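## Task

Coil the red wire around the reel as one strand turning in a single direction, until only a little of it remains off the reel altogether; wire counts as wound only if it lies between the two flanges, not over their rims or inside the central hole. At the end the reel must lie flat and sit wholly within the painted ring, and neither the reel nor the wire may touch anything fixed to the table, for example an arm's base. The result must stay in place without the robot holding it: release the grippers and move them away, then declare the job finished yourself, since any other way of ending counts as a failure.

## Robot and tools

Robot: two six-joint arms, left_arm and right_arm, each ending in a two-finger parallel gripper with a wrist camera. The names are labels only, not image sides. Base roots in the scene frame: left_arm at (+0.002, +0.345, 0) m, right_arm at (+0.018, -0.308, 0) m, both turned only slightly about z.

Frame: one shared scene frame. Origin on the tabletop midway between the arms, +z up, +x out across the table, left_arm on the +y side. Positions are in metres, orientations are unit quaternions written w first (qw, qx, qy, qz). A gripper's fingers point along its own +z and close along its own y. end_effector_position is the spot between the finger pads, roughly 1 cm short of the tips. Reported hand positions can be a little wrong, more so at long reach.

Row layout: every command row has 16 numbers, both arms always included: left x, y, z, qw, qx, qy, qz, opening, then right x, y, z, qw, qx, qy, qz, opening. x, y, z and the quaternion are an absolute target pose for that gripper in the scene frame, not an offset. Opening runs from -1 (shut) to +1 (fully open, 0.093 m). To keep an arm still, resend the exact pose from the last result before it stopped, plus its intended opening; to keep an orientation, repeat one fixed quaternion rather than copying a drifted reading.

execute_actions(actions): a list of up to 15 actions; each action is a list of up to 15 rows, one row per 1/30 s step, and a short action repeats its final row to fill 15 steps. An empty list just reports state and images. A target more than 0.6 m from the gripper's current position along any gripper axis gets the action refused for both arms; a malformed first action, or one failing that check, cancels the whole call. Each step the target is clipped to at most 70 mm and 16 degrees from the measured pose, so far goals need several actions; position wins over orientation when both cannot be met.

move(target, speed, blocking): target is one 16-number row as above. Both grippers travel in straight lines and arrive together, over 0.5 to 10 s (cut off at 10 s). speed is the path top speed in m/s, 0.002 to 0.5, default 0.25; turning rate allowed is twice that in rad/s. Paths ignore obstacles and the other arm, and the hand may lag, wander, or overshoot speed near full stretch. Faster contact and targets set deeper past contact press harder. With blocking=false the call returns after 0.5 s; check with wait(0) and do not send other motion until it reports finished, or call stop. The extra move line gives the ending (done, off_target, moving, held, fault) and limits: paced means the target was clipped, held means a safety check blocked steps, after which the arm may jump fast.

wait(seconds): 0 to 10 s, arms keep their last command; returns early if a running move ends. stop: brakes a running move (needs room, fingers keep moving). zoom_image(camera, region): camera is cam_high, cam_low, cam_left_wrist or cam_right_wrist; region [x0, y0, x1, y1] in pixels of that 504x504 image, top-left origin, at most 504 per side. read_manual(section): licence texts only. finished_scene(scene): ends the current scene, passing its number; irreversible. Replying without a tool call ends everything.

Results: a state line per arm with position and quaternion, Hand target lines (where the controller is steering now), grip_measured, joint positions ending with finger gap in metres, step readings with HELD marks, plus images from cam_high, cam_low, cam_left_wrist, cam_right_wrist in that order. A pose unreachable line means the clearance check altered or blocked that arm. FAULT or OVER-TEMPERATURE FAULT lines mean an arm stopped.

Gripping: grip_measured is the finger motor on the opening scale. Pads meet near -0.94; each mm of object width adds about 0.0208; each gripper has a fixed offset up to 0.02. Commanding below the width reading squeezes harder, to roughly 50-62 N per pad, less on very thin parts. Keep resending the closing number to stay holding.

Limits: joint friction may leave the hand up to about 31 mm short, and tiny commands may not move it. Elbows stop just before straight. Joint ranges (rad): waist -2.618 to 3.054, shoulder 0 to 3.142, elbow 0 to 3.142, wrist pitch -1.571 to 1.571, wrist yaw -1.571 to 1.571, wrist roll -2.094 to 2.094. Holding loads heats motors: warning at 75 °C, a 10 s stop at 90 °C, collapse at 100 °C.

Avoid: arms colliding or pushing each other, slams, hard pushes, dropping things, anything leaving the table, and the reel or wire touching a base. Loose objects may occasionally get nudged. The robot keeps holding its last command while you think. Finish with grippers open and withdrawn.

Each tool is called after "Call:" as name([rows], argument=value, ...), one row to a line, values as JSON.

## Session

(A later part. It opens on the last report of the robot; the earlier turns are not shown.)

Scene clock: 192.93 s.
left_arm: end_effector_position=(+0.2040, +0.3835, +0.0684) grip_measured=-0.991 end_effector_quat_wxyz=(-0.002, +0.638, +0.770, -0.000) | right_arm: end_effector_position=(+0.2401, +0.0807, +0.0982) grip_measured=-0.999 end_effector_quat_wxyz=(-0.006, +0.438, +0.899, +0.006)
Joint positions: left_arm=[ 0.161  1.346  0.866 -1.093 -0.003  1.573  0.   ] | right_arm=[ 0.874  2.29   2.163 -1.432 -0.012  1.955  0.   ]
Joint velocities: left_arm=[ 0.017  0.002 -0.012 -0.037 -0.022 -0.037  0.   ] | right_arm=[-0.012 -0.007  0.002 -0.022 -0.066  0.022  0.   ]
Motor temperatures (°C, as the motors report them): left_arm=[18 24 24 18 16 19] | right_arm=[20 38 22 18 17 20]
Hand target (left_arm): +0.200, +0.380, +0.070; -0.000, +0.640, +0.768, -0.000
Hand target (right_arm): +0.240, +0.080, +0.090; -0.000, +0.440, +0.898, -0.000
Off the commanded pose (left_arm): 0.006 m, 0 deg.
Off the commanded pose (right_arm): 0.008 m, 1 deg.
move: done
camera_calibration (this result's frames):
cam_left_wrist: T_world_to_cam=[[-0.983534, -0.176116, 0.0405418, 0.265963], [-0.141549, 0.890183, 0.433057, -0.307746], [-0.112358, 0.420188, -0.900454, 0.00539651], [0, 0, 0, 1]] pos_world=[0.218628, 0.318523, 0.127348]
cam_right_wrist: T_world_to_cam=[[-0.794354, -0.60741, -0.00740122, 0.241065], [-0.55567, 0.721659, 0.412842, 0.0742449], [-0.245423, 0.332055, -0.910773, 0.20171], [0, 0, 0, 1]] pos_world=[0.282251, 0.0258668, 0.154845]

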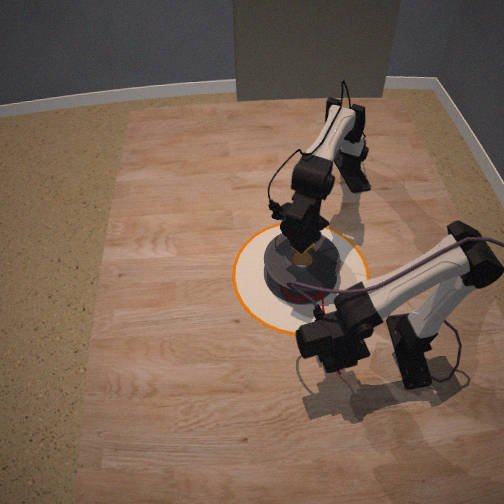

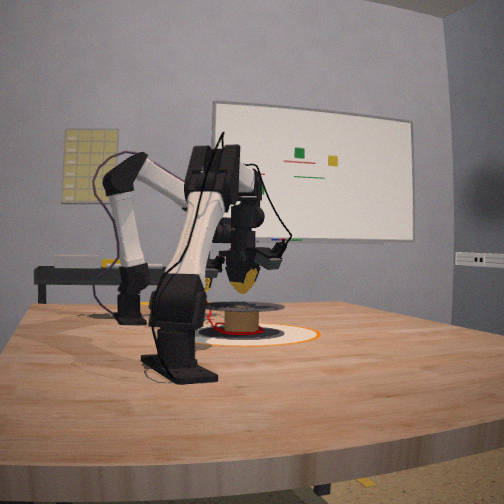

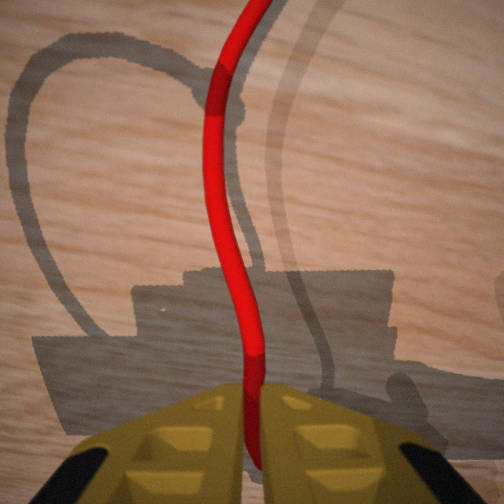

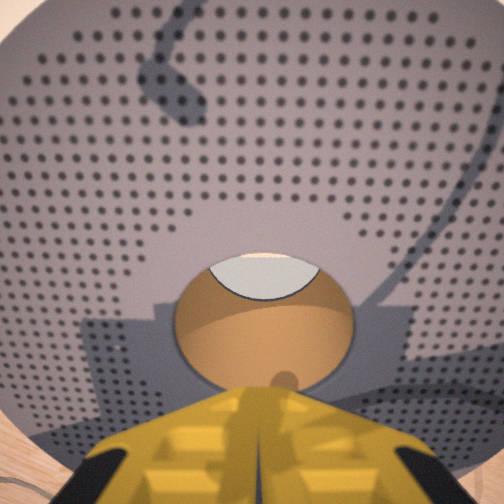

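Call:
zoom_image(camera="cam_high", region=[275, 270, 345, 325])

Call:
zoom_image(camera="cam_low", region=[195, 300, 255, 345])

Region (275, 270, 345, 325) of cam_high's 504x504 image, scaled by 7.200, with more detail than that image has; it fills the top 396 rows of this view, and the rest is white.

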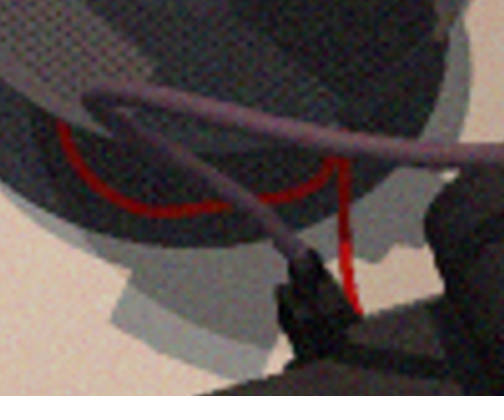

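Region (195, 300, 255, 345) of cam_low's 504x504 image, scaled by 8.400, with more detail than that image has; it fills the top 378 rows of this view, and the rest is white.

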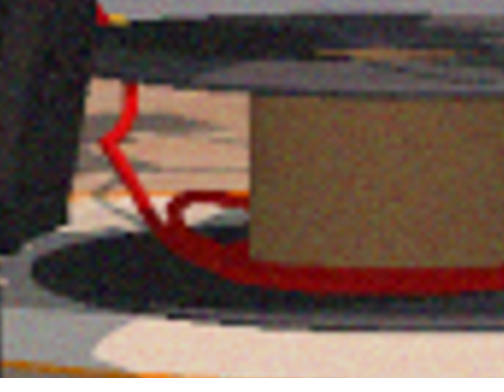

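Call:
move(target=[0.2,0.385,0.08,0,0.64,0.768,0,-1,0.24,0.08,0.055,0,0.44,0.898,0,-1], speed=0.2)

Call:
move(target=[0.2,0.385,0.08,0,0.64,0.768,0,-1,0.24,0.08,0.057,0,0.44,0.898,0,0.1], speed=0.2)

Scene clock: 197.20 s.
left_arm: end_effector_position=(+0.1954, +0.3827, +0.0686) grip_measured=-0.991 end_effector_quat_wxyz=(-0.013, +0.642, +0.767, -0.014) | right_arm: end_effector_position=(+0.2401, +0.0806, +0.0608) grip_measured=-0.999 end_effector_quat_wxyz=(-0.006, +0.440, +0.898, +0.003)
Joint positions: left_arm=[ 0.165  1.346  0.866 -1.129 -0.003  1.586  0.   ] | right_arm=[ 0.874  2.29   2.015 -1.29  -0.012  1.958  0.   ]
Joint velocities: left_arm=[-0.007  0.002  0.027  0.007  0.081  0.037  0.   ] | right_arm=[-0.007 -0.002 -0.002  0.066 -0.081 -0.066  0.   ]
Motor temperatures (°C, as the motors report them): left_arm=[18 24 24 18 16 19] | right_arm=[20 38 22 18 17 20]
Hand target (left_arm): +0.200, +0.385, +0.080; -0.000, +0.640, +0.768, +0.000
Hand target (right_arm): +0.240, +0.079, +0.055; -0.000, +0.440, +0.898, -0.000
Off the commanded pose (left_arm): 0.013 m, 2 deg.
Off the commanded pose (right_arm): 0.006 m, 1 deg.
move: off_target (left_arm)
camera_calibration (this result's frames):
cam_left_wrist: T_world_to_cam=[[-0.983075, -0.166707, 0.0759798, 0.251232], [-0.11833, 0.894391, 0.431351, -0.314291], [-0.139865, 0.415059, -0.898979, 0.0121948], [0, 0, 0, 1]] pos_world=[0.211496, 0.31792, 0.127444]
cam_right_wrist: T_world_to_cam=[[-0.795987, -0.605312, -0.00138024, 0.24054], [-0.55239, 0.725458, 0.410579, 0.088761], [-0.247527, 0.327578, -0.911824, 0.168613], [0, 0, 0, 1]] pos_world=[0.282233, 0.0259752, 0.117634]

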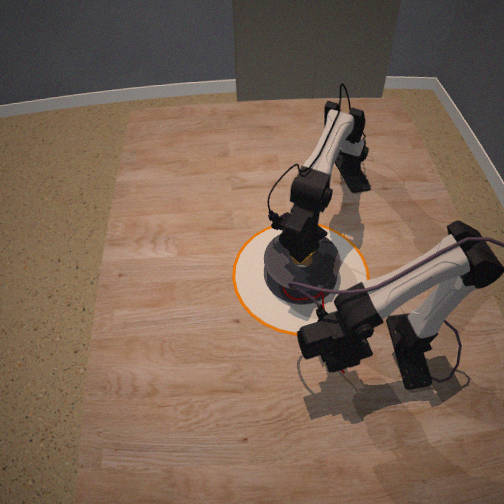

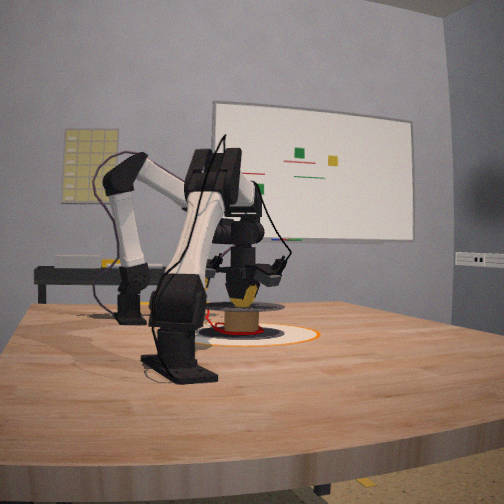

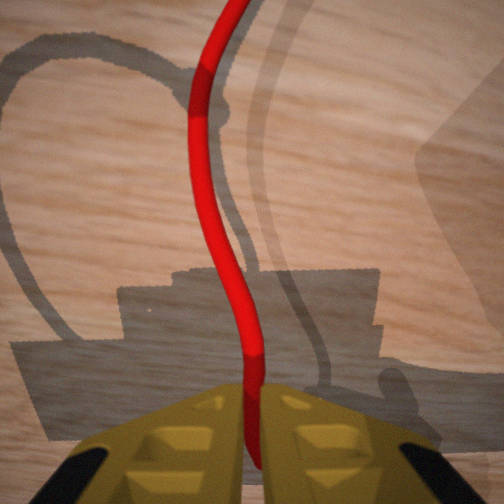

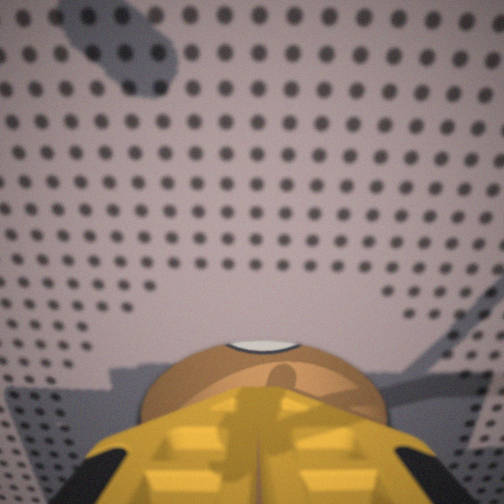

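Scene clock: 197.90 s.
left_arm: end_effector_position=(+0.1953, +0.3826, +0.0686) grip_measured=-0.991 end_effector_quat_wxyz=(-0.013, +0.642, +0.767, -0.014) | right_arm: end_effector_position=(+0.2401, +0.0808, +0.0639) grip_measured=-0.002 end_effector_quat_wxyz=(-0.006, +0.439, +0.898, +0.006)
Joint positions: left_arm=[ 0.165  1.346  0.866 -1.129 -0.003  1.586  0.   ] | right_arm=[ 0.874  2.283  2.015 -1.291 -0.012  1.958  0.045]
Joint velocities: left_arm=[-0.022 -0.002 -0.012 -0.022  0.007  0.007  0.   ] | right_arm=[ 0.017 -0.007  0.007  0.022 -0.037  0.007  0.001]
Motor temperatures (°C, as the motors report them): left_arm=[18 24 24 18 16 19] | right_arm=[20 38 22 18 17 20]
Hand target (left_arm): +0.200, +0.385, +0.080; -0.000, +0.640, +0.768, +0.000
Hand target (right_arm): +0.240, +0.080, +0.057; +0.000, +0.440, +0.898, -0.000
Off the commanded pose (left_arm): 0.013 m, 2 deg.
Off the commanded pose (right_arm): 0.007 m, 1 deg.
move: off_target (left_arm)
camera_calibration (this result's frames):
cam_left_wrist: T_world_to_cam=[[-0.98311, -0.166326, 0.0763607, 0.250975], [-0.117829, 0.894473, 0.431316, -0.314415], [-0.140042, 0.415034, -0.898963, 0.0122358], [0, 0, 0, 1]] pos_world=[0.211402, 0.317901, 0.127447]
cam_right_wrist: T_world_to_cam=[[-0.795742, -0.605593, -0.00721776, 0.241027], [-0.553869, 0.722852, 0.413176, 0.0877695], [-0.244999, 0.332779, -0.910623, 0.170279], [0, 0, 0, 1]] pos_world=[0.282126, 0.0258548, 0.120535]

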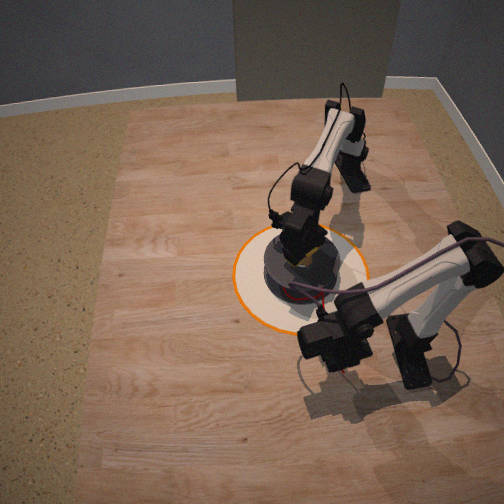

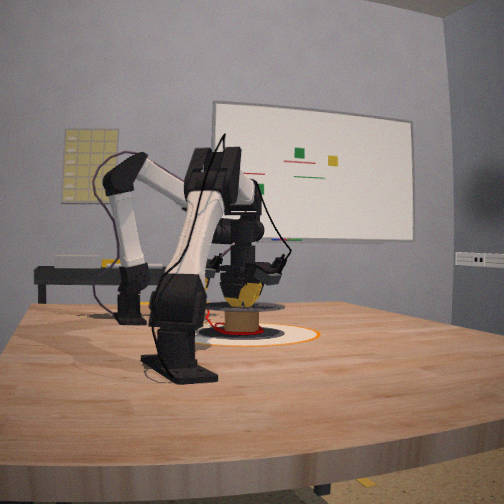

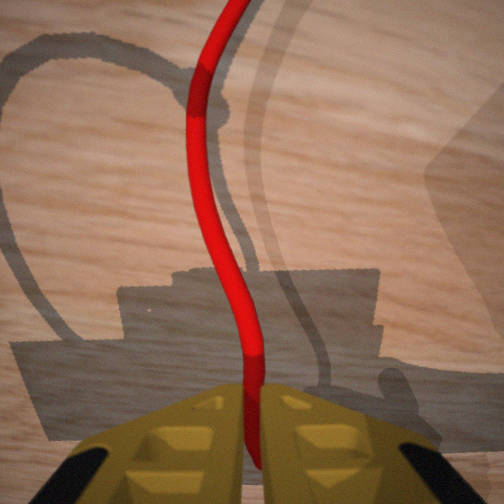

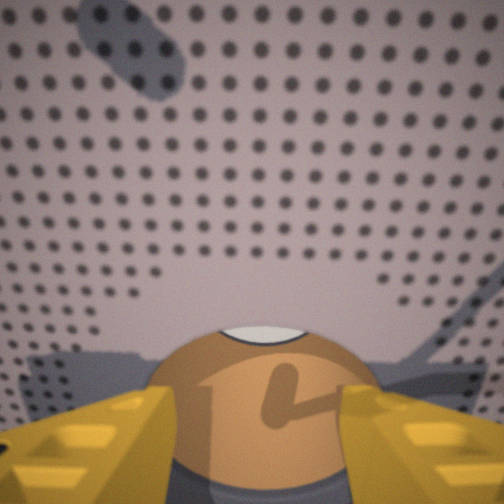

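Call:
move(target=[0.19,0.30,0.075,0,0.676,0.737,0,-1,0.24,0.08,0.057,0,-0.423,0.906,0,0.1], speed=0.3)

Scene clock: 205.43 s.
left_arm: end_effector_position=(+0.1923, +0.3020, +0.0728) grip_measured=-0.991 end_effector_quat_wxyz=(-0.004, +0.676, +0.737, -0.003) | right_arm: end_effector_position=(+0.2403, +0.0815, +0.0642) grip_measured=+0.030 end_effector_quat_wxyz=(+0.002, -0.412, +0.911, +0.010)
Joint positions: left_arm=[-0.248  1.305  0.853 -1.129  0.     1.263  0.   ] | right_arm=[ 0.874  2.282  2.015 -1.288 -0.013  0.2    0.047]
Joint velocities: left_arm=[ 0.012 -0.007 -0.007 -0.081  0.051 -0.037  0.   ] | right_arm=[-0.007 -0.007 -0.007  0.022 -0.007  0.051  0.   ]
Motor temperatures (°C, as the motors report them): left_arm=[18 23 24 18 16 19] | right_arm=[20 39 22 18 17 20]
Hand target (left_arm): +0.188, +0.301, +0.075; -0.002, +0.676, +0.737, -0.001
Hand target (right_arm): +0.240, +0.080, +0.057; -0.000, -0.423, +0.906, +0.000
Off the commanded pose (left_arm): 0.004 m, 1 deg.
Off the commanded pose (right_arm): 0.007 m, 2 deg.
move: done
camera_calibration (this result's frames):
cam_left_wrist: T_world_to_cam=[[-0.995807, -0.0782327, 0.0474223, 0.212231], [-0.0500895, 0.900023, 0.432956, -0.259306], [-0.0765524, 0.428765, -0.900167, 0.0327973], [0, 0, 0, 1]] pos_world=[0.200863, 0.235922, 0.131727]
cam_right_wrist: T_world_to_cam=[[0.743304, -0.66873, -0.0172949, -0.122503], [-0.611623, -0.689846, 0.387336, 0.217898], [-0.270954, -0.27733, -0.921776, 0.227076], [0, 0, 0, 1]] pos_world=[0.285855, 0.131369, 0.122795]

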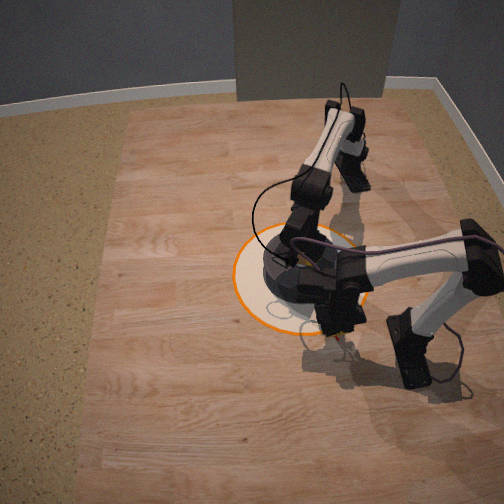

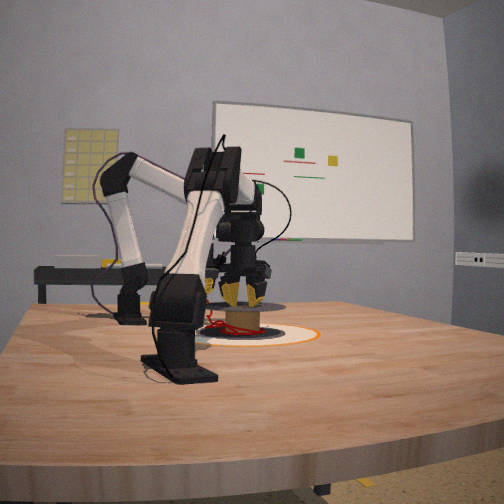

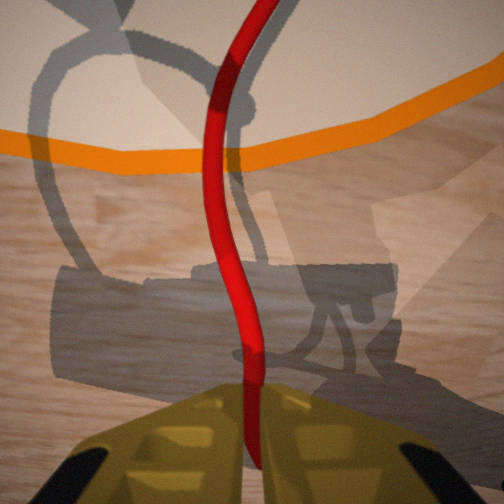

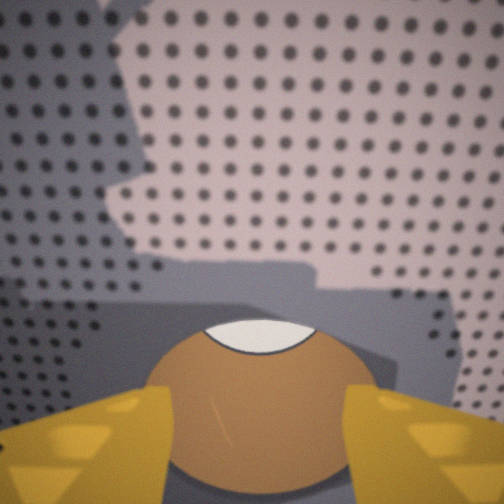

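Call:
zoom_image(camera="cam_low", region=[190, 285, 300, 350])

Call:
zoom_image(camera="cam_high", region=[230, 220, 380, 350])

Region (190, 285, 300, 350) of cam_low's 504x504 image, scaled by 4.582, with more detail than that image has; it fills the top 298 rows of this view, and the rest is white.

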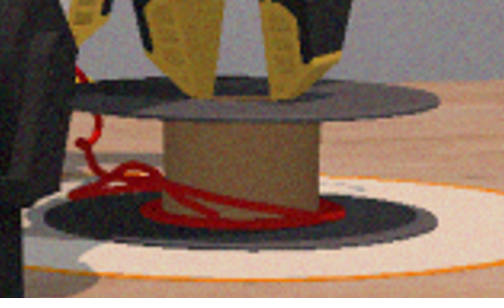

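Region (230, 220, 380, 350) of cam_high's 504x504 image, scaled by 3.360, with more detail than that image has; it fills the top 437 rows of this view, and the rest is white.

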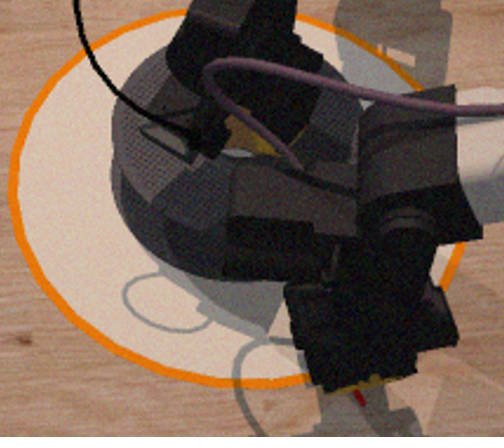

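Call:
zoom_image(camera="cam_low", region=[195, 300, 265, 345])

Region (195, 300, 265, 345) of cam_low's 504x504 image, scaled by 7.200, with more detail than that image has; it fills the top 324 rows of this view, and the rest is white.

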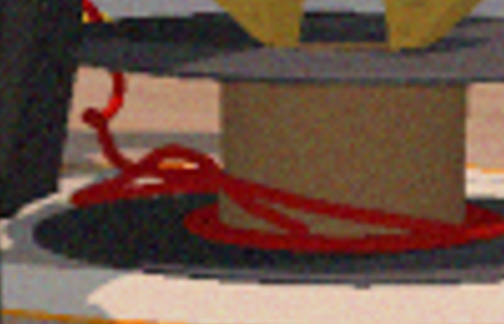

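Call:
move(target=[0.19,0.30,0.075,0,0.676,0.737,0,-1,0.24,0.08,0.066,0,-0.423,0.906,0,-1], speed=0.3)

Call:
move(target=[0.19,0.30,0.075,0,0.676,0.737,0,-1,0.24,0.08,0.11,0,-0.423,0.906,0,-1], speed=0.4)

Call:
move(target=[0.19,0.30,0.075,0,0.676,0.737,0,-1,0.17,-0.10,0.07,0.561,-0.43,0.561,0.43,-1], speed=0.4)

Scene clock: 210.10 s.
left_arm: end_effector_position=(+0.1921, +0.3011, +0.0728) grip_measured=-0.991 end_effector_quat_wxyz=(-0.004, +0.675, +0.737, -0.003) | right_arm: end_effector_position=(+0.2389, +0.0787, +0.0647) grip_measured=-0.999 end_effector_quat_wxyz=(-0.002, -0.418, +0.908, +0.006)
Joint positions: left_arm=[-0.252  1.305  0.853 -1.129  0.     1.258  0.   ] | right_arm=[ 0.874  2.281  2.015 -1.301 -0.012  0.184  0.   ]
Joint velocities: left_arm=[-0.002 -0.012 -0.012  0.007  0.037  0.007  0.   ] | right_arm=[-0.012  0.002 -0.007 -0.007  0.007  0.051  0.   ]
Motor temperatures (°C, as the motors report them): left_arm=[18 23 24 18 16 19] | right_arm=[20 39 22 18 17 20]
Hand target (left_arm): +0.190, +0.300, +0.075; -0.000, +0.676, +0.737, -0.000
Hand target (right_arm): +0.240, +0.080, +0.066; +0.000, -0.423, +0.906, +0.000
Off the commanded pose (left_arm): 0.003 m, 1 deg.
Off the commanded pose (right_arm): 0.002 m, 1 deg.
move: done
camera_calibration (this result's frames):
cam_left_wrist: T_world_to_cam=[[-0.995777, -0.0786149, 0.0474081, 0.212055], [-0.0504369, 0.89998, 0.433004, -0.258393], [-0.0767069, 0.428784, -0.900145, 0.0332069], [0, 0, 0, 1]] pos_world=[0.200674, 0.234981, 0.131723]
cam_right_wrist: T_world_to_cam=[[0.753338, -0.657483, -0.0140752, -0.126754], [-0.599091, -0.694946, 0.397667, 0.211695], [-0.271241, -0.291145, -0.917422, 0.227224], [0, 0, 0, 1]] pos_world=[0.283946, 0.129933, 0.122492]

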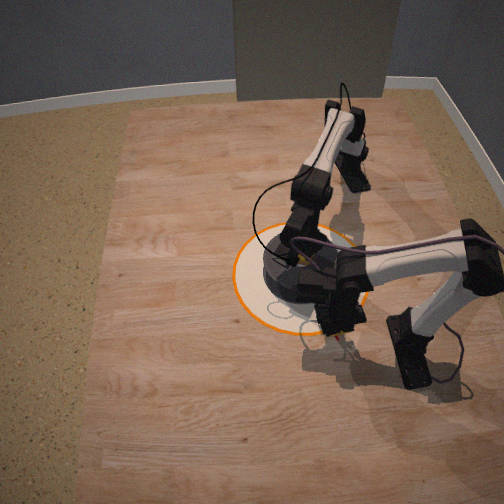

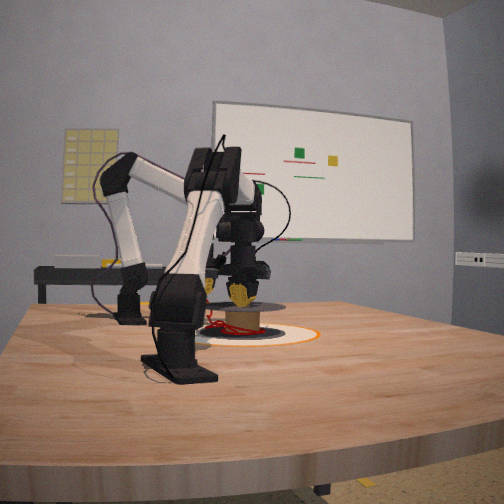

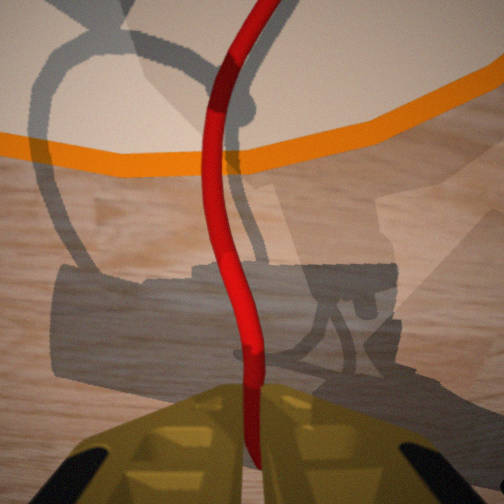

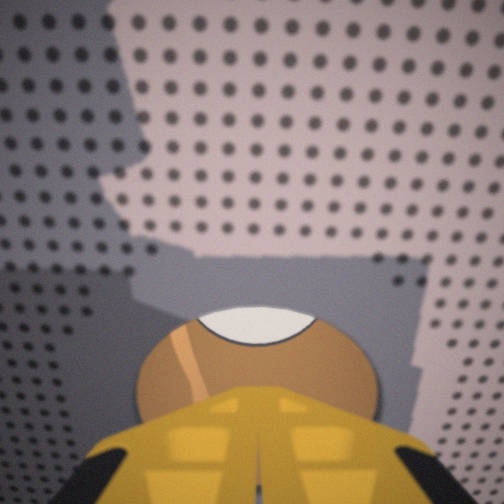

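Scene clock: 211.17 s.
left_arm: end_effector_position=(+0.1921, +0.3011, +0.0728) grip_measured=-0.991 end_effector_quat_wxyz=(-0.004, +0.675, +0.738, -0.003) | right_arm: end_effector_position=(+0.2402, +0.0810, +0.1112) grip_measured=-0.999 end_effector_quat_wxyz=(+0.001, -0.419, +0.908, +0.008)
Joint positions: left_arm=[-0.252  1.305  0.853 -1.129  0.     1.257  0.   ] | right_arm=[ 0.874  2.304  2.238 -1.494 -0.012  0.183  0.   ]
Joint velocities: left_arm=[ 0.002 -0.002 -0.032 -0.022 -0.007 -0.037  0.   ] | right_arm=[ 0.012 -0.002 -0.002 -0.037 -0.037  0.007  0.   ]
Motor temperatures (°C, as the motors report them): left_arm=[18 23 24 18 16 19] | right_arm=[20 39 22 18 17 20]
Hand target (left_arm): +0.190, +0.300, +0.075; -0.000, +0.676, +0.737, -0.000
Hand target (right_arm): +0.240, +0.081, +0.110; +0.000, -0.423, +0.906, +0.000
Off the commanded pose (left_arm): 0.003 m, 1 deg.
Off the commanded pose (right_arm): 0.002 m, 1 deg.
move: done
camera_calibration (this result's frames):
cam_left_wrist: T_world_to_cam=[[-0.995717, -0.0793749, 0.0474061, 0.212272], [-0.0511241, 0.899938, 0.433011, -0.258249], [-0.0770327, 0.428732, -0.900141, 0.0332848], [0, 0, 0, 1]] pos_world=[0.200724, 0.234987, 0.131723]
cam_right_wrist: T_world_to_cam=[[0.754149, -0.656517, -0.0156132, -0.12569], [-0.599877, -0.69837, 0.390419, 0.196875], [-0.267221, -0.285068, -0.920505, 0.269778], [0, 0, 0, 1]] pos_world=[0.284979, 0.131879, 0.169506]

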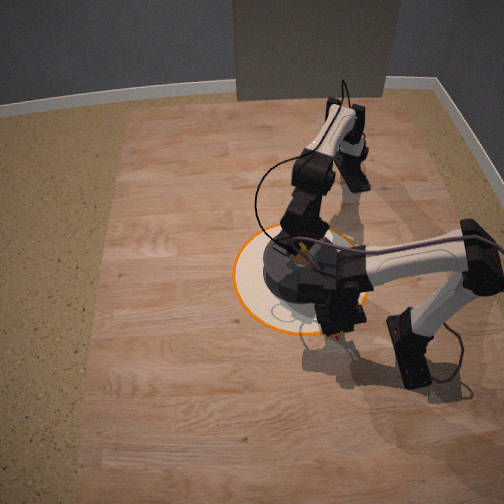

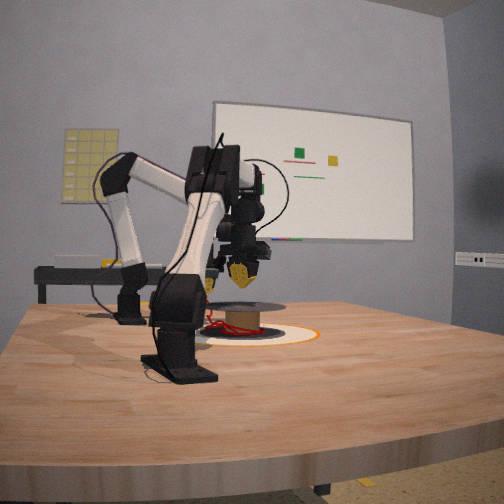

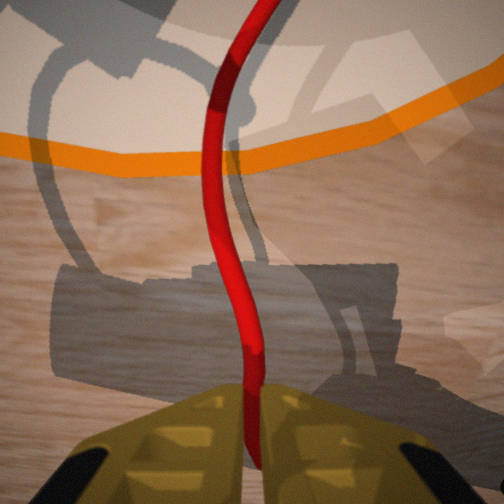

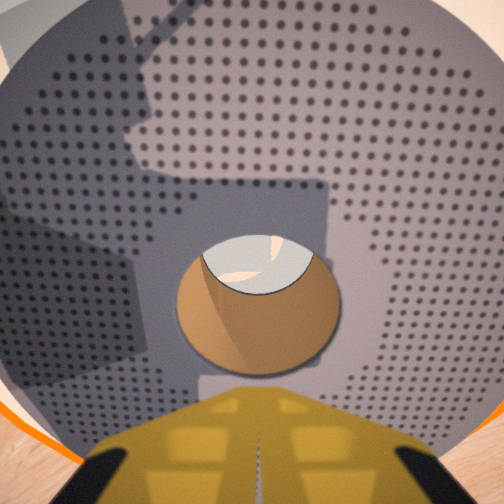

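Scene clock: 215.07 s.
left_arm: end_effector_position=(+0.1921, +0.3011, +0.0728) grip_measured=-0.991 end_effector_quat_wxyz=(-0.004, +0.675, +0.738, -0.003) | right_arm: end_effector_position=(+0.1749, -0.0946, +0.0751) grip_measured=-0.999 end_effector_quat_wxyz=(+0.473, -0.517, +0.561, +0.440)
Joint positions: left_arm=[-0.252  1.305  0.853 -1.129  0.     1.257  0.   ] | right_arm=[ 0.147  1.588  0.013  1.167 -1.142 -0.369  0.   ]
Joint velocities: left_arm=[-0.017  0.012  0.007  0.022  0.022 -0.007  0.   ] | right_arm=[-0.017  0.085 -0.007  0.125 -0.037 -0.007  0.   ]
Motor temperatures (°C, as the motors report them): left_arm=[18 23 24 18 16 19] | right_arm=[20 38 22 19 17 20]
Hand target (left_arm): +0.190, +0.300, +0.075; -0.000, +0.676, +0.737, -0.000
Hand target (right_arm): +0.171, -0.097, +0.073; -0.469, +0.513, -0.563, -0.447
Off the commanded pose (left_arm): 0.003 m, 1 deg.
Off the commanded pose (right_arm): 0.009 m, 14 deg.
joint sent to its limit (right arm) — the command would take joint 3 (elbow) past its lower limit, so that joint was sent only as far as its limit.
move: off_target (right_arm); limits=paced
camera_calibration (this result's frames):
cam_left_wrist: T_world_to_cam=[[-0.995717, -0.0793749, 0.0474061, 0.212272], [-0.0511241, 0.899938, 0.433011, -0.258249], [-0.0770327, 0.428732, -0.900141, 0.0332848], [0, 0, 0, 1]] pos_world=[0.200724, 0.234987, 0.131723]
cam_right_wrist: T_world_to_cam=[[0.996829, -0.0779985, -0.0157291, -0.179979], [-0.0556135, -0.541595, -0.838798, 0.0611245], [0.0569062, 0.837013, -0.544216, 0.190253], [0, 0, 0, 1]] pos_world=[0.171981, -0.140178, 0.151979]

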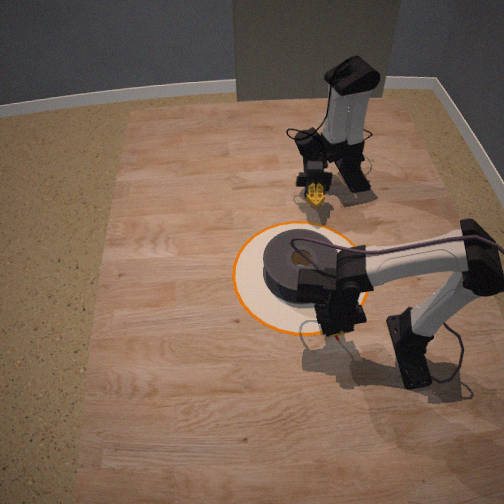

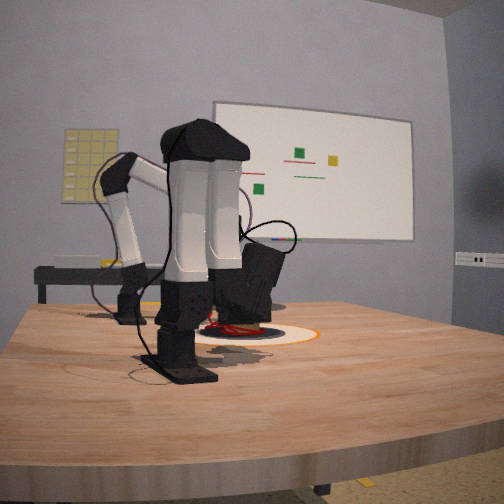

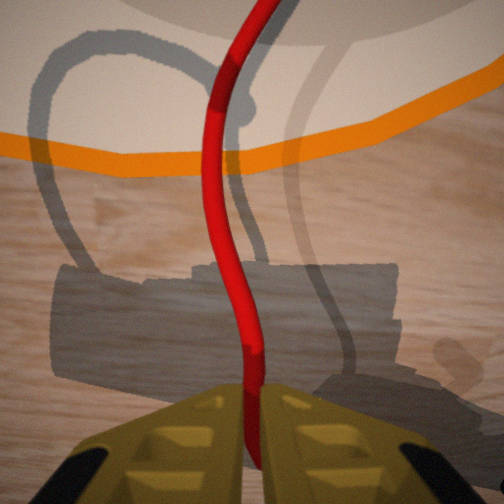

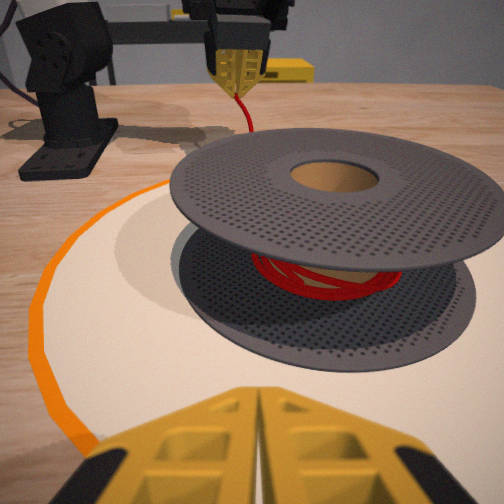

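Call:
move(target=[0.19,0.30,0.075,0,0.676,0.737,0,-1,0.13,0.0,0.14,0,-0.866,0.5,0,-1], speed=0.4)

Call:
move(target=[0.19,0.30,0.075,0,0.676,0.737,0,-1,0.115,0.12,0.07,0,0.996,0.087,0,-1], speed=0.3)

Scene clock: 223.47 s.
left_arm: end_effector_position=(+0.1921, +0.3011, +0.0728) grip_measured=-0.991 end_effector_quat_wxyz=(-0.004, +0.675, +0.738, -0.003) | right_arm: end_effector_position=(+0.1308, -0.0046, +0.1392) grip_measured=-0.999 end_effector_quat_wxyz=(+0.003, +0.866, -0.501, +0.002)
Joint positions: left_arm=[-0.252  1.305  0.853 -1.129  0.     1.257  0.   ] | right_arm=[ 1.043  1.773  1.571 -1.375  0.002 -0.876  0.   ]
Joint velocities: left_arm=[ 0.002 -0.012 -0.022 -0.022  0.022  0.051  0.   ] | right_arm=[-0.017  0.002 -0.012  0.007 -0.037 -0.037  0.   ]
Motor temperatures (°C, as the motors report them): left_arm=[18 23 24 18 16 19] | right_arm=[20 35 22 20 17 20]
Hand target (left_arm): +0.190, +0.300, +0.075; -0.000, +0.676, +0.737, -0.000
Hand target (right_arm): +0.131, -0.003, +0.140; +0.008, +0.866, -0.499, +0.009
Off the commanded pose (left_arm): 0.003 m, 1 deg.
Off the commanded pose (right_arm): 0.005 m, 0 deg.
move: done; limits=paced
camera_calibration (this result's frames):
cam_left_wrist: T_world_to_cam=[[-0.995717, -0.0793749, 0.0474061, 0.212272], [-0.0511241, 0.899938, 0.433011, -0.258249], [-0.0770327, 0.428732, -0.900141, 0.0332848], [0, 0, 0, 1]] pos_world=[0.200724, 0.234987, 0.131723]
cam_right_wrist: T_world_to_cam=[[0.871806, 0.489824, -0.0051591, -0.110462], [0.449882, -0.796458, 0.404055, -0.0791348], [0.193807, -0.354578, -0.91472, 0.180514], [0, 0, 0, 1]] pos_world=[0.0969178, 0.055086, 0.196525]

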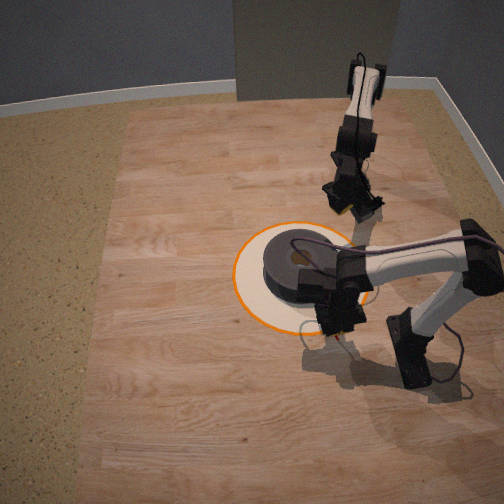

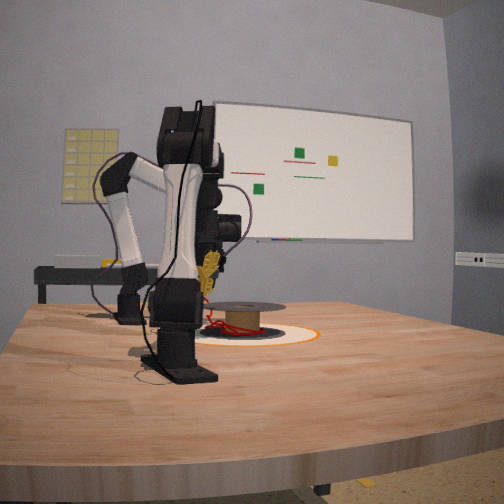

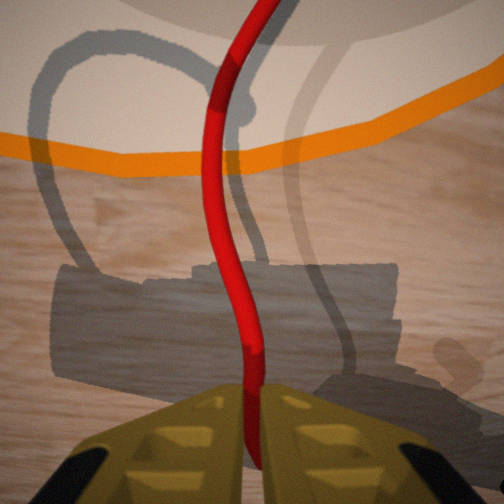

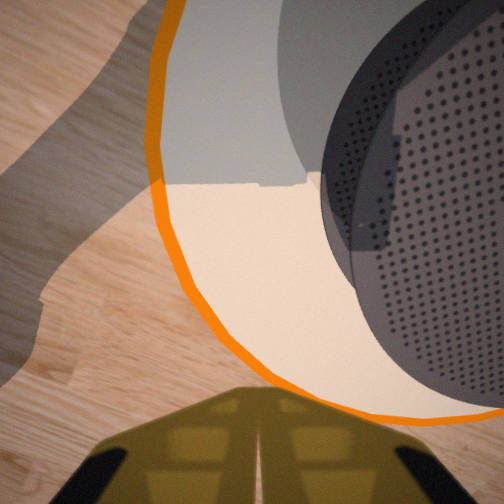

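Scene clock: 226.10 s.
left_arm: end_effector_position=(+0.1921, +0.3011, +0.0728) grip_measured=-0.991 end_effector_quat_wxyz=(-0.004, +0.675, +0.738, -0.003) | right_arm: end_effector_position=(+0.1172, +0.1132, +0.0694) grip_measured=-0.999 end_effector_quat_wxyz=(+0.003, +0.997, +0.079, +0.000)
Joint positions: left_arm=[-0.252  1.305  0.853 -1.129  0.     1.257  0.   ] | right_arm=[ 1.167  2.23   1.949 -1.295  0.002 -1.958  0.   ]
Joint velocities: left_arm=[ 0.012  0.007 -0.017 -0.007  0.022 -0.051  0.   ] | right_arm=[ 0.022  0.002 -0.017  0.051  0.022 -0.007  0.   ]
Motor temperatures (°C, as the motors report them): left_arm=[18 23 24 18 16 19] | right_arm=[20 35 22 20 17 20]
Hand target (left_arm): +0.190, +0.300, +0.075; -0.000, +0.676, +0.737, -0.000
Hand target (right_arm): +0.115, +0.118, +0.068; +0.001, +0.996, +0.087, +0.002
Off the commanded pose (left_arm): 0.003 m, 1 deg.
Off the commanded pose (right_arm): 0.007 m, 1 deg.
move: done
camera_calibration (this result's frames):
cam_left_wrist: T_world_to_cam=[[-0.995717, -0.0793749, 0.0474061, 0.212272], [-0.0511241, 0.899938, 0.433011, -0.258249], [-0.0770327, 0.428732, -0.900141, 0.0332848], [0, 0, 0, 1]] pos_world=[0.200724, 0.234987, 0.131723]
cam_right_wrist: T_world_to_cam=[[-0.147184, 0.989087, -0.00661881, -0.093697], [0.906765, 0.137601, 0.398551, -0.109937], [0.395113, 0.0526586, -0.917122, 0.0915307], [0, 0, 0, 1]] pos_world=[0.0497316, 0.102982, 0.12714]

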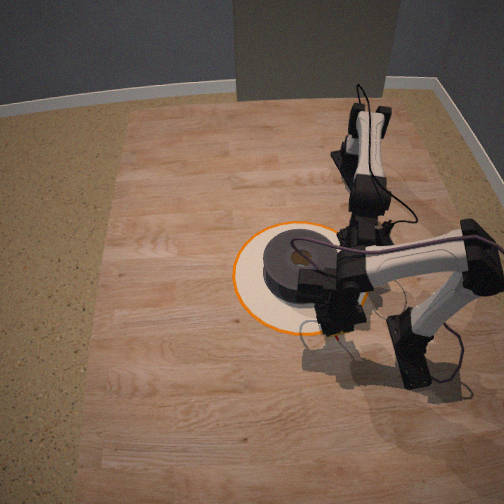

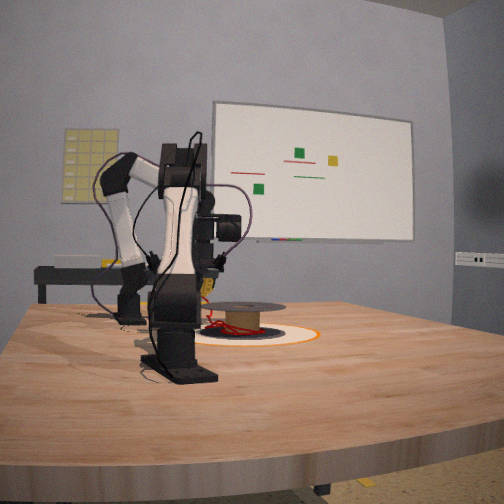

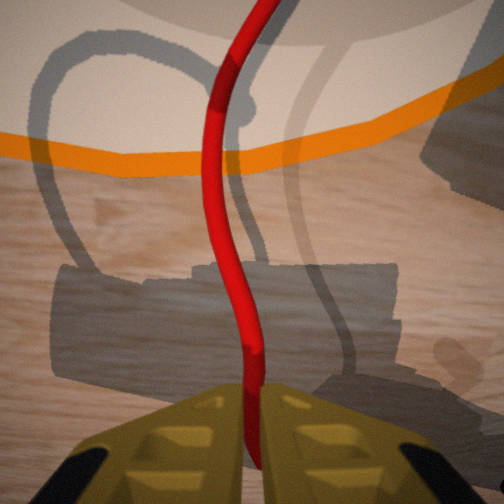

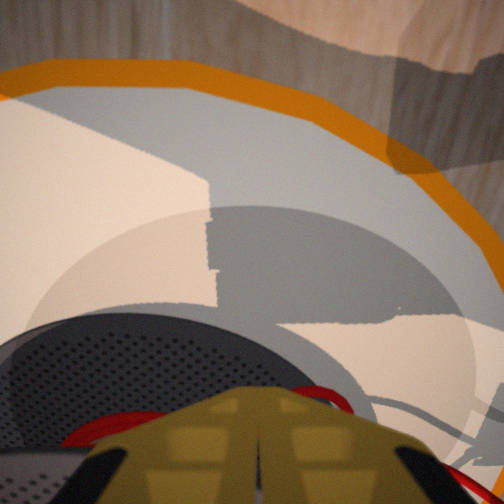

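Call:
move(target=[0.19,0.30,0.075,0,0.676,0.737,0,-1,0.105,0.125,0.06,0,0.996,0.087,0,1], speed=0.2)

Scene clock: 228.07 s.
left_arm: end_effector_position=(+0.1921, +0.3011, +0.0728) grip_measured=-0.991 end_effector_quat_wxyz=(-0.004, +0.675, +0.738, -0.003) | right_arm: end_effector_position=(+0.1064, +0.1154, +0.0603) grip_measured=+0.990 end_effector_quat_wxyz=(+0.011, +0.996, +0.087, -0.002)
Joint positions: left_arm=[-0.252  1.305  0.853 -1.129  0.     1.257  0.   ] | right_arm=[ 1.193  2.253  1.949 -1.291  0.002 -1.948  0.093]
Joint velocities: left_arm=[ 0.002 -0.002 -0.017 -0.081  0.022 -0.037  0.   ] | right_arm=[-0.007 -0.022 -0.007  0.037 -0.037 -0.037  0.   ]
Motor temperatures (°C, as the motors report them): left_arm=[18 23 24 18 16 19] | right_arm=[20 35 22 20 17 20]
Hand target (left_arm): +0.190, +0.300, +0.075; -0.000, +0.676, +0.737, -0.000
Hand target (right_arm): +0.105, +0.124, +0.060; +0.000, +0.996, +0.087, +0.000
Off the commanded pose (left_arm): 0.003 m, 1 deg.
Off the commanded pose (right_arm): 0.010 m, 1 deg.
move: done
camera_calibration (this result's frames):
cam_left_wrist: T_world_to_cam=[[-0.995717, -0.0793749, 0.0474061, 0.212272], [-0.0511241, 0.899938, 0.433011, -0.258249], [-0.0770327, 0.428732, -0.900141, 0.0332848], [0, 0, 0, 1]] pos_world=[0.200724, 0.234987, 0.131723]
cam_right_wrist: T_world_to_cam=[[-0.162315, 0.986454, -0.0237065, -0.0946218], [0.906006, 0.158509, 0.392464, -0.0987518], [0.390905, 0.0422244, -0.919462, 0.0891006], [0, 0, 0, 1]] pos_world=[0.0392814, 0.105231, 0.118438]

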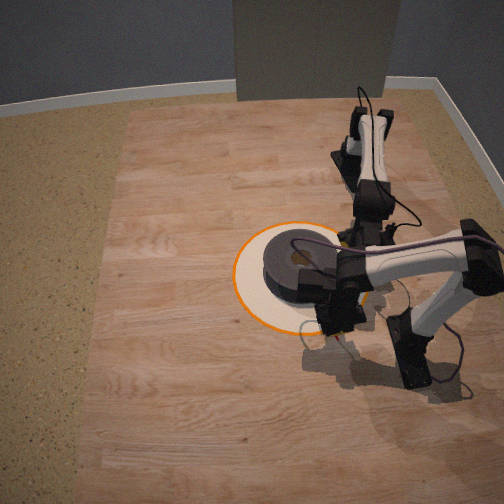

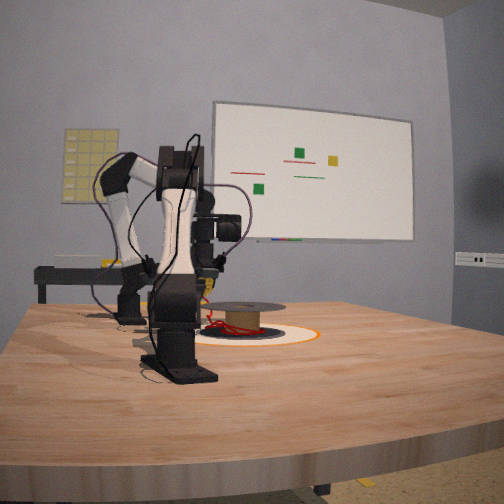

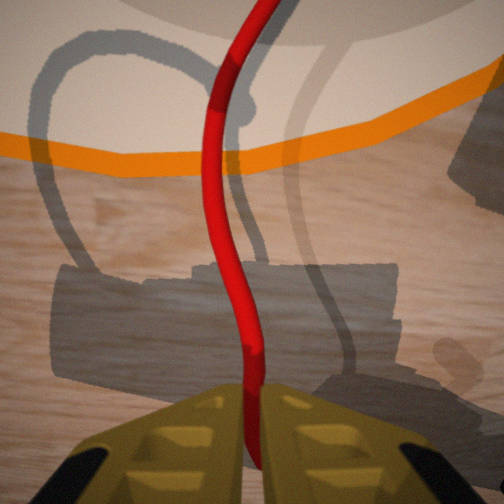

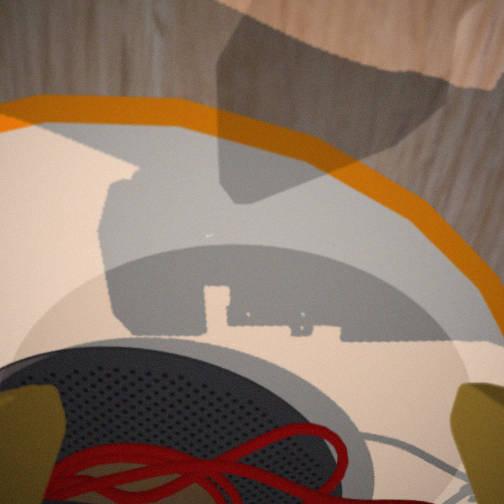

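Call:
move(target=[0.19,0.30,0.075,0,0.676,0.737,0,-1,0.105,0.12,0.06,-0.019,0.972,0.085,0.215,1], speed=0.2)

Scene clock: 230.97 s.
left_arm: end_effector_position=(+0.1921, +0.3011, +0.0728) grip_measured=-0.991 end_effector_quat_wxyz=(-0.004, +0.675, +0.738, -0.003) | right_arm: end_effector_position=(+0.1071, +0.1208, +0.0556) grip_measured=+0.990 end_effector_quat_wxyz=(-0.009, +0.974, +0.087, +0.211)
Joint positions: left_arm=[-0.252  1.305  0.853 -1.129  0.     1.257  0.   ] | right_arm=[ 1.35   2.162  1.722 -1.052  0.417 -1.813  0.093]
Joint velocities: left_arm=[ 0.012  0.017  0.022 -0.081 -0.007 -0.022  0.   ] | right_arm=[-0.012  0.007 -0.017 -0.007 -0.007 -0.095  0.001]
Motor temperatures (°C, as the motors report them): left_arm=[18 23 24 18 16 19] | right_arm=[20 35 22 19 17 20]
Hand target (left_arm): +0.190, +0.300, +0.075; -0.000, +0.676, +0.737, -0.000
Hand target (right_arm): +0.106, +0.120, +0.059; -0.016, +0.972, +0.086, +0.218
Off the commanded pose (left_arm): 0.003 m, 1 deg.
Off the commanded pose (right_arm): 0.005 m, 1 deg.
move: done
camera_calibration (this result's frames):
cam_left_wrist: T_world_to_cam=[[-0.995717, -0.0793749, 0.0474061, 0.212272], [-0.0511241, 0.899938, 0.433011, -0.258249], [-0.0770327, 0.428732, -0.900141, 0.0332848], [0, 0, 0, 1]] pos_world=[0.200724, 0.234987, 0.131723]
cam_right_wrist: T_world_to_cam=[[-0.162909, 0.986504, -0.0164337, -0.100265], [0.660804, 0.121462, 0.740665, -0.0870079], [0.732666, 0.109802, -0.671673, 0.0257877], [0, 0, 0, 1]] pos_world=[0.0222673, 0.106648, 0.0801169]

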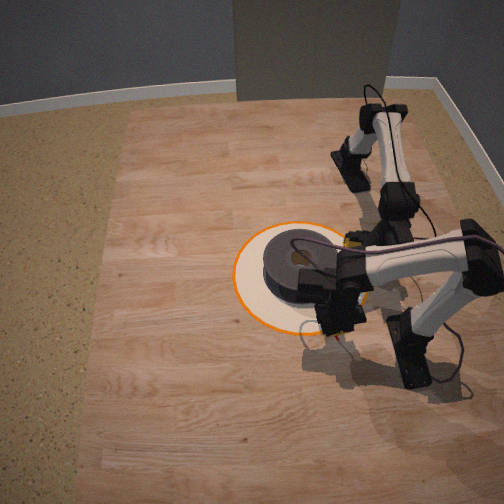

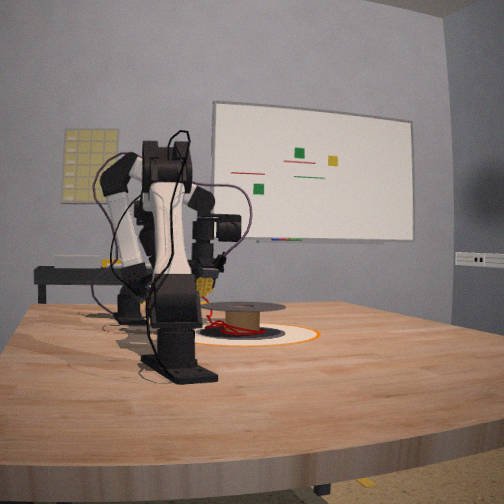

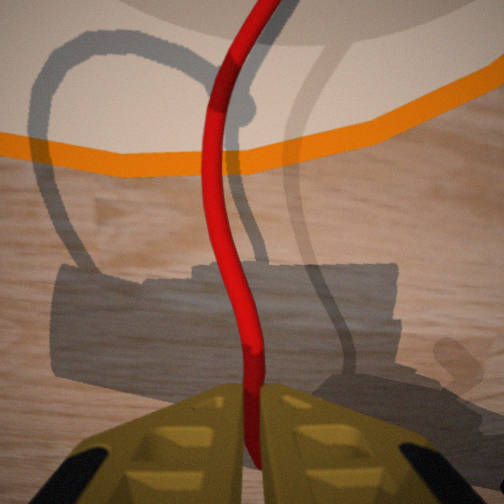

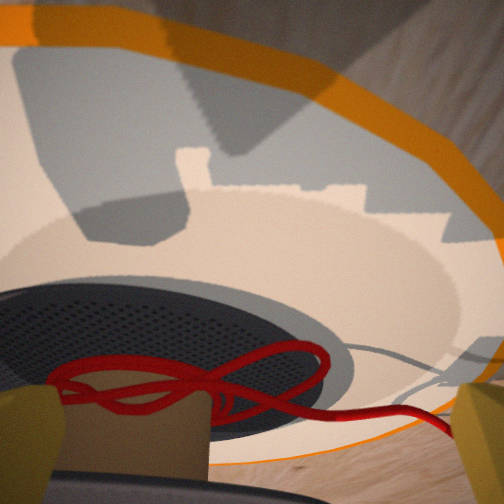

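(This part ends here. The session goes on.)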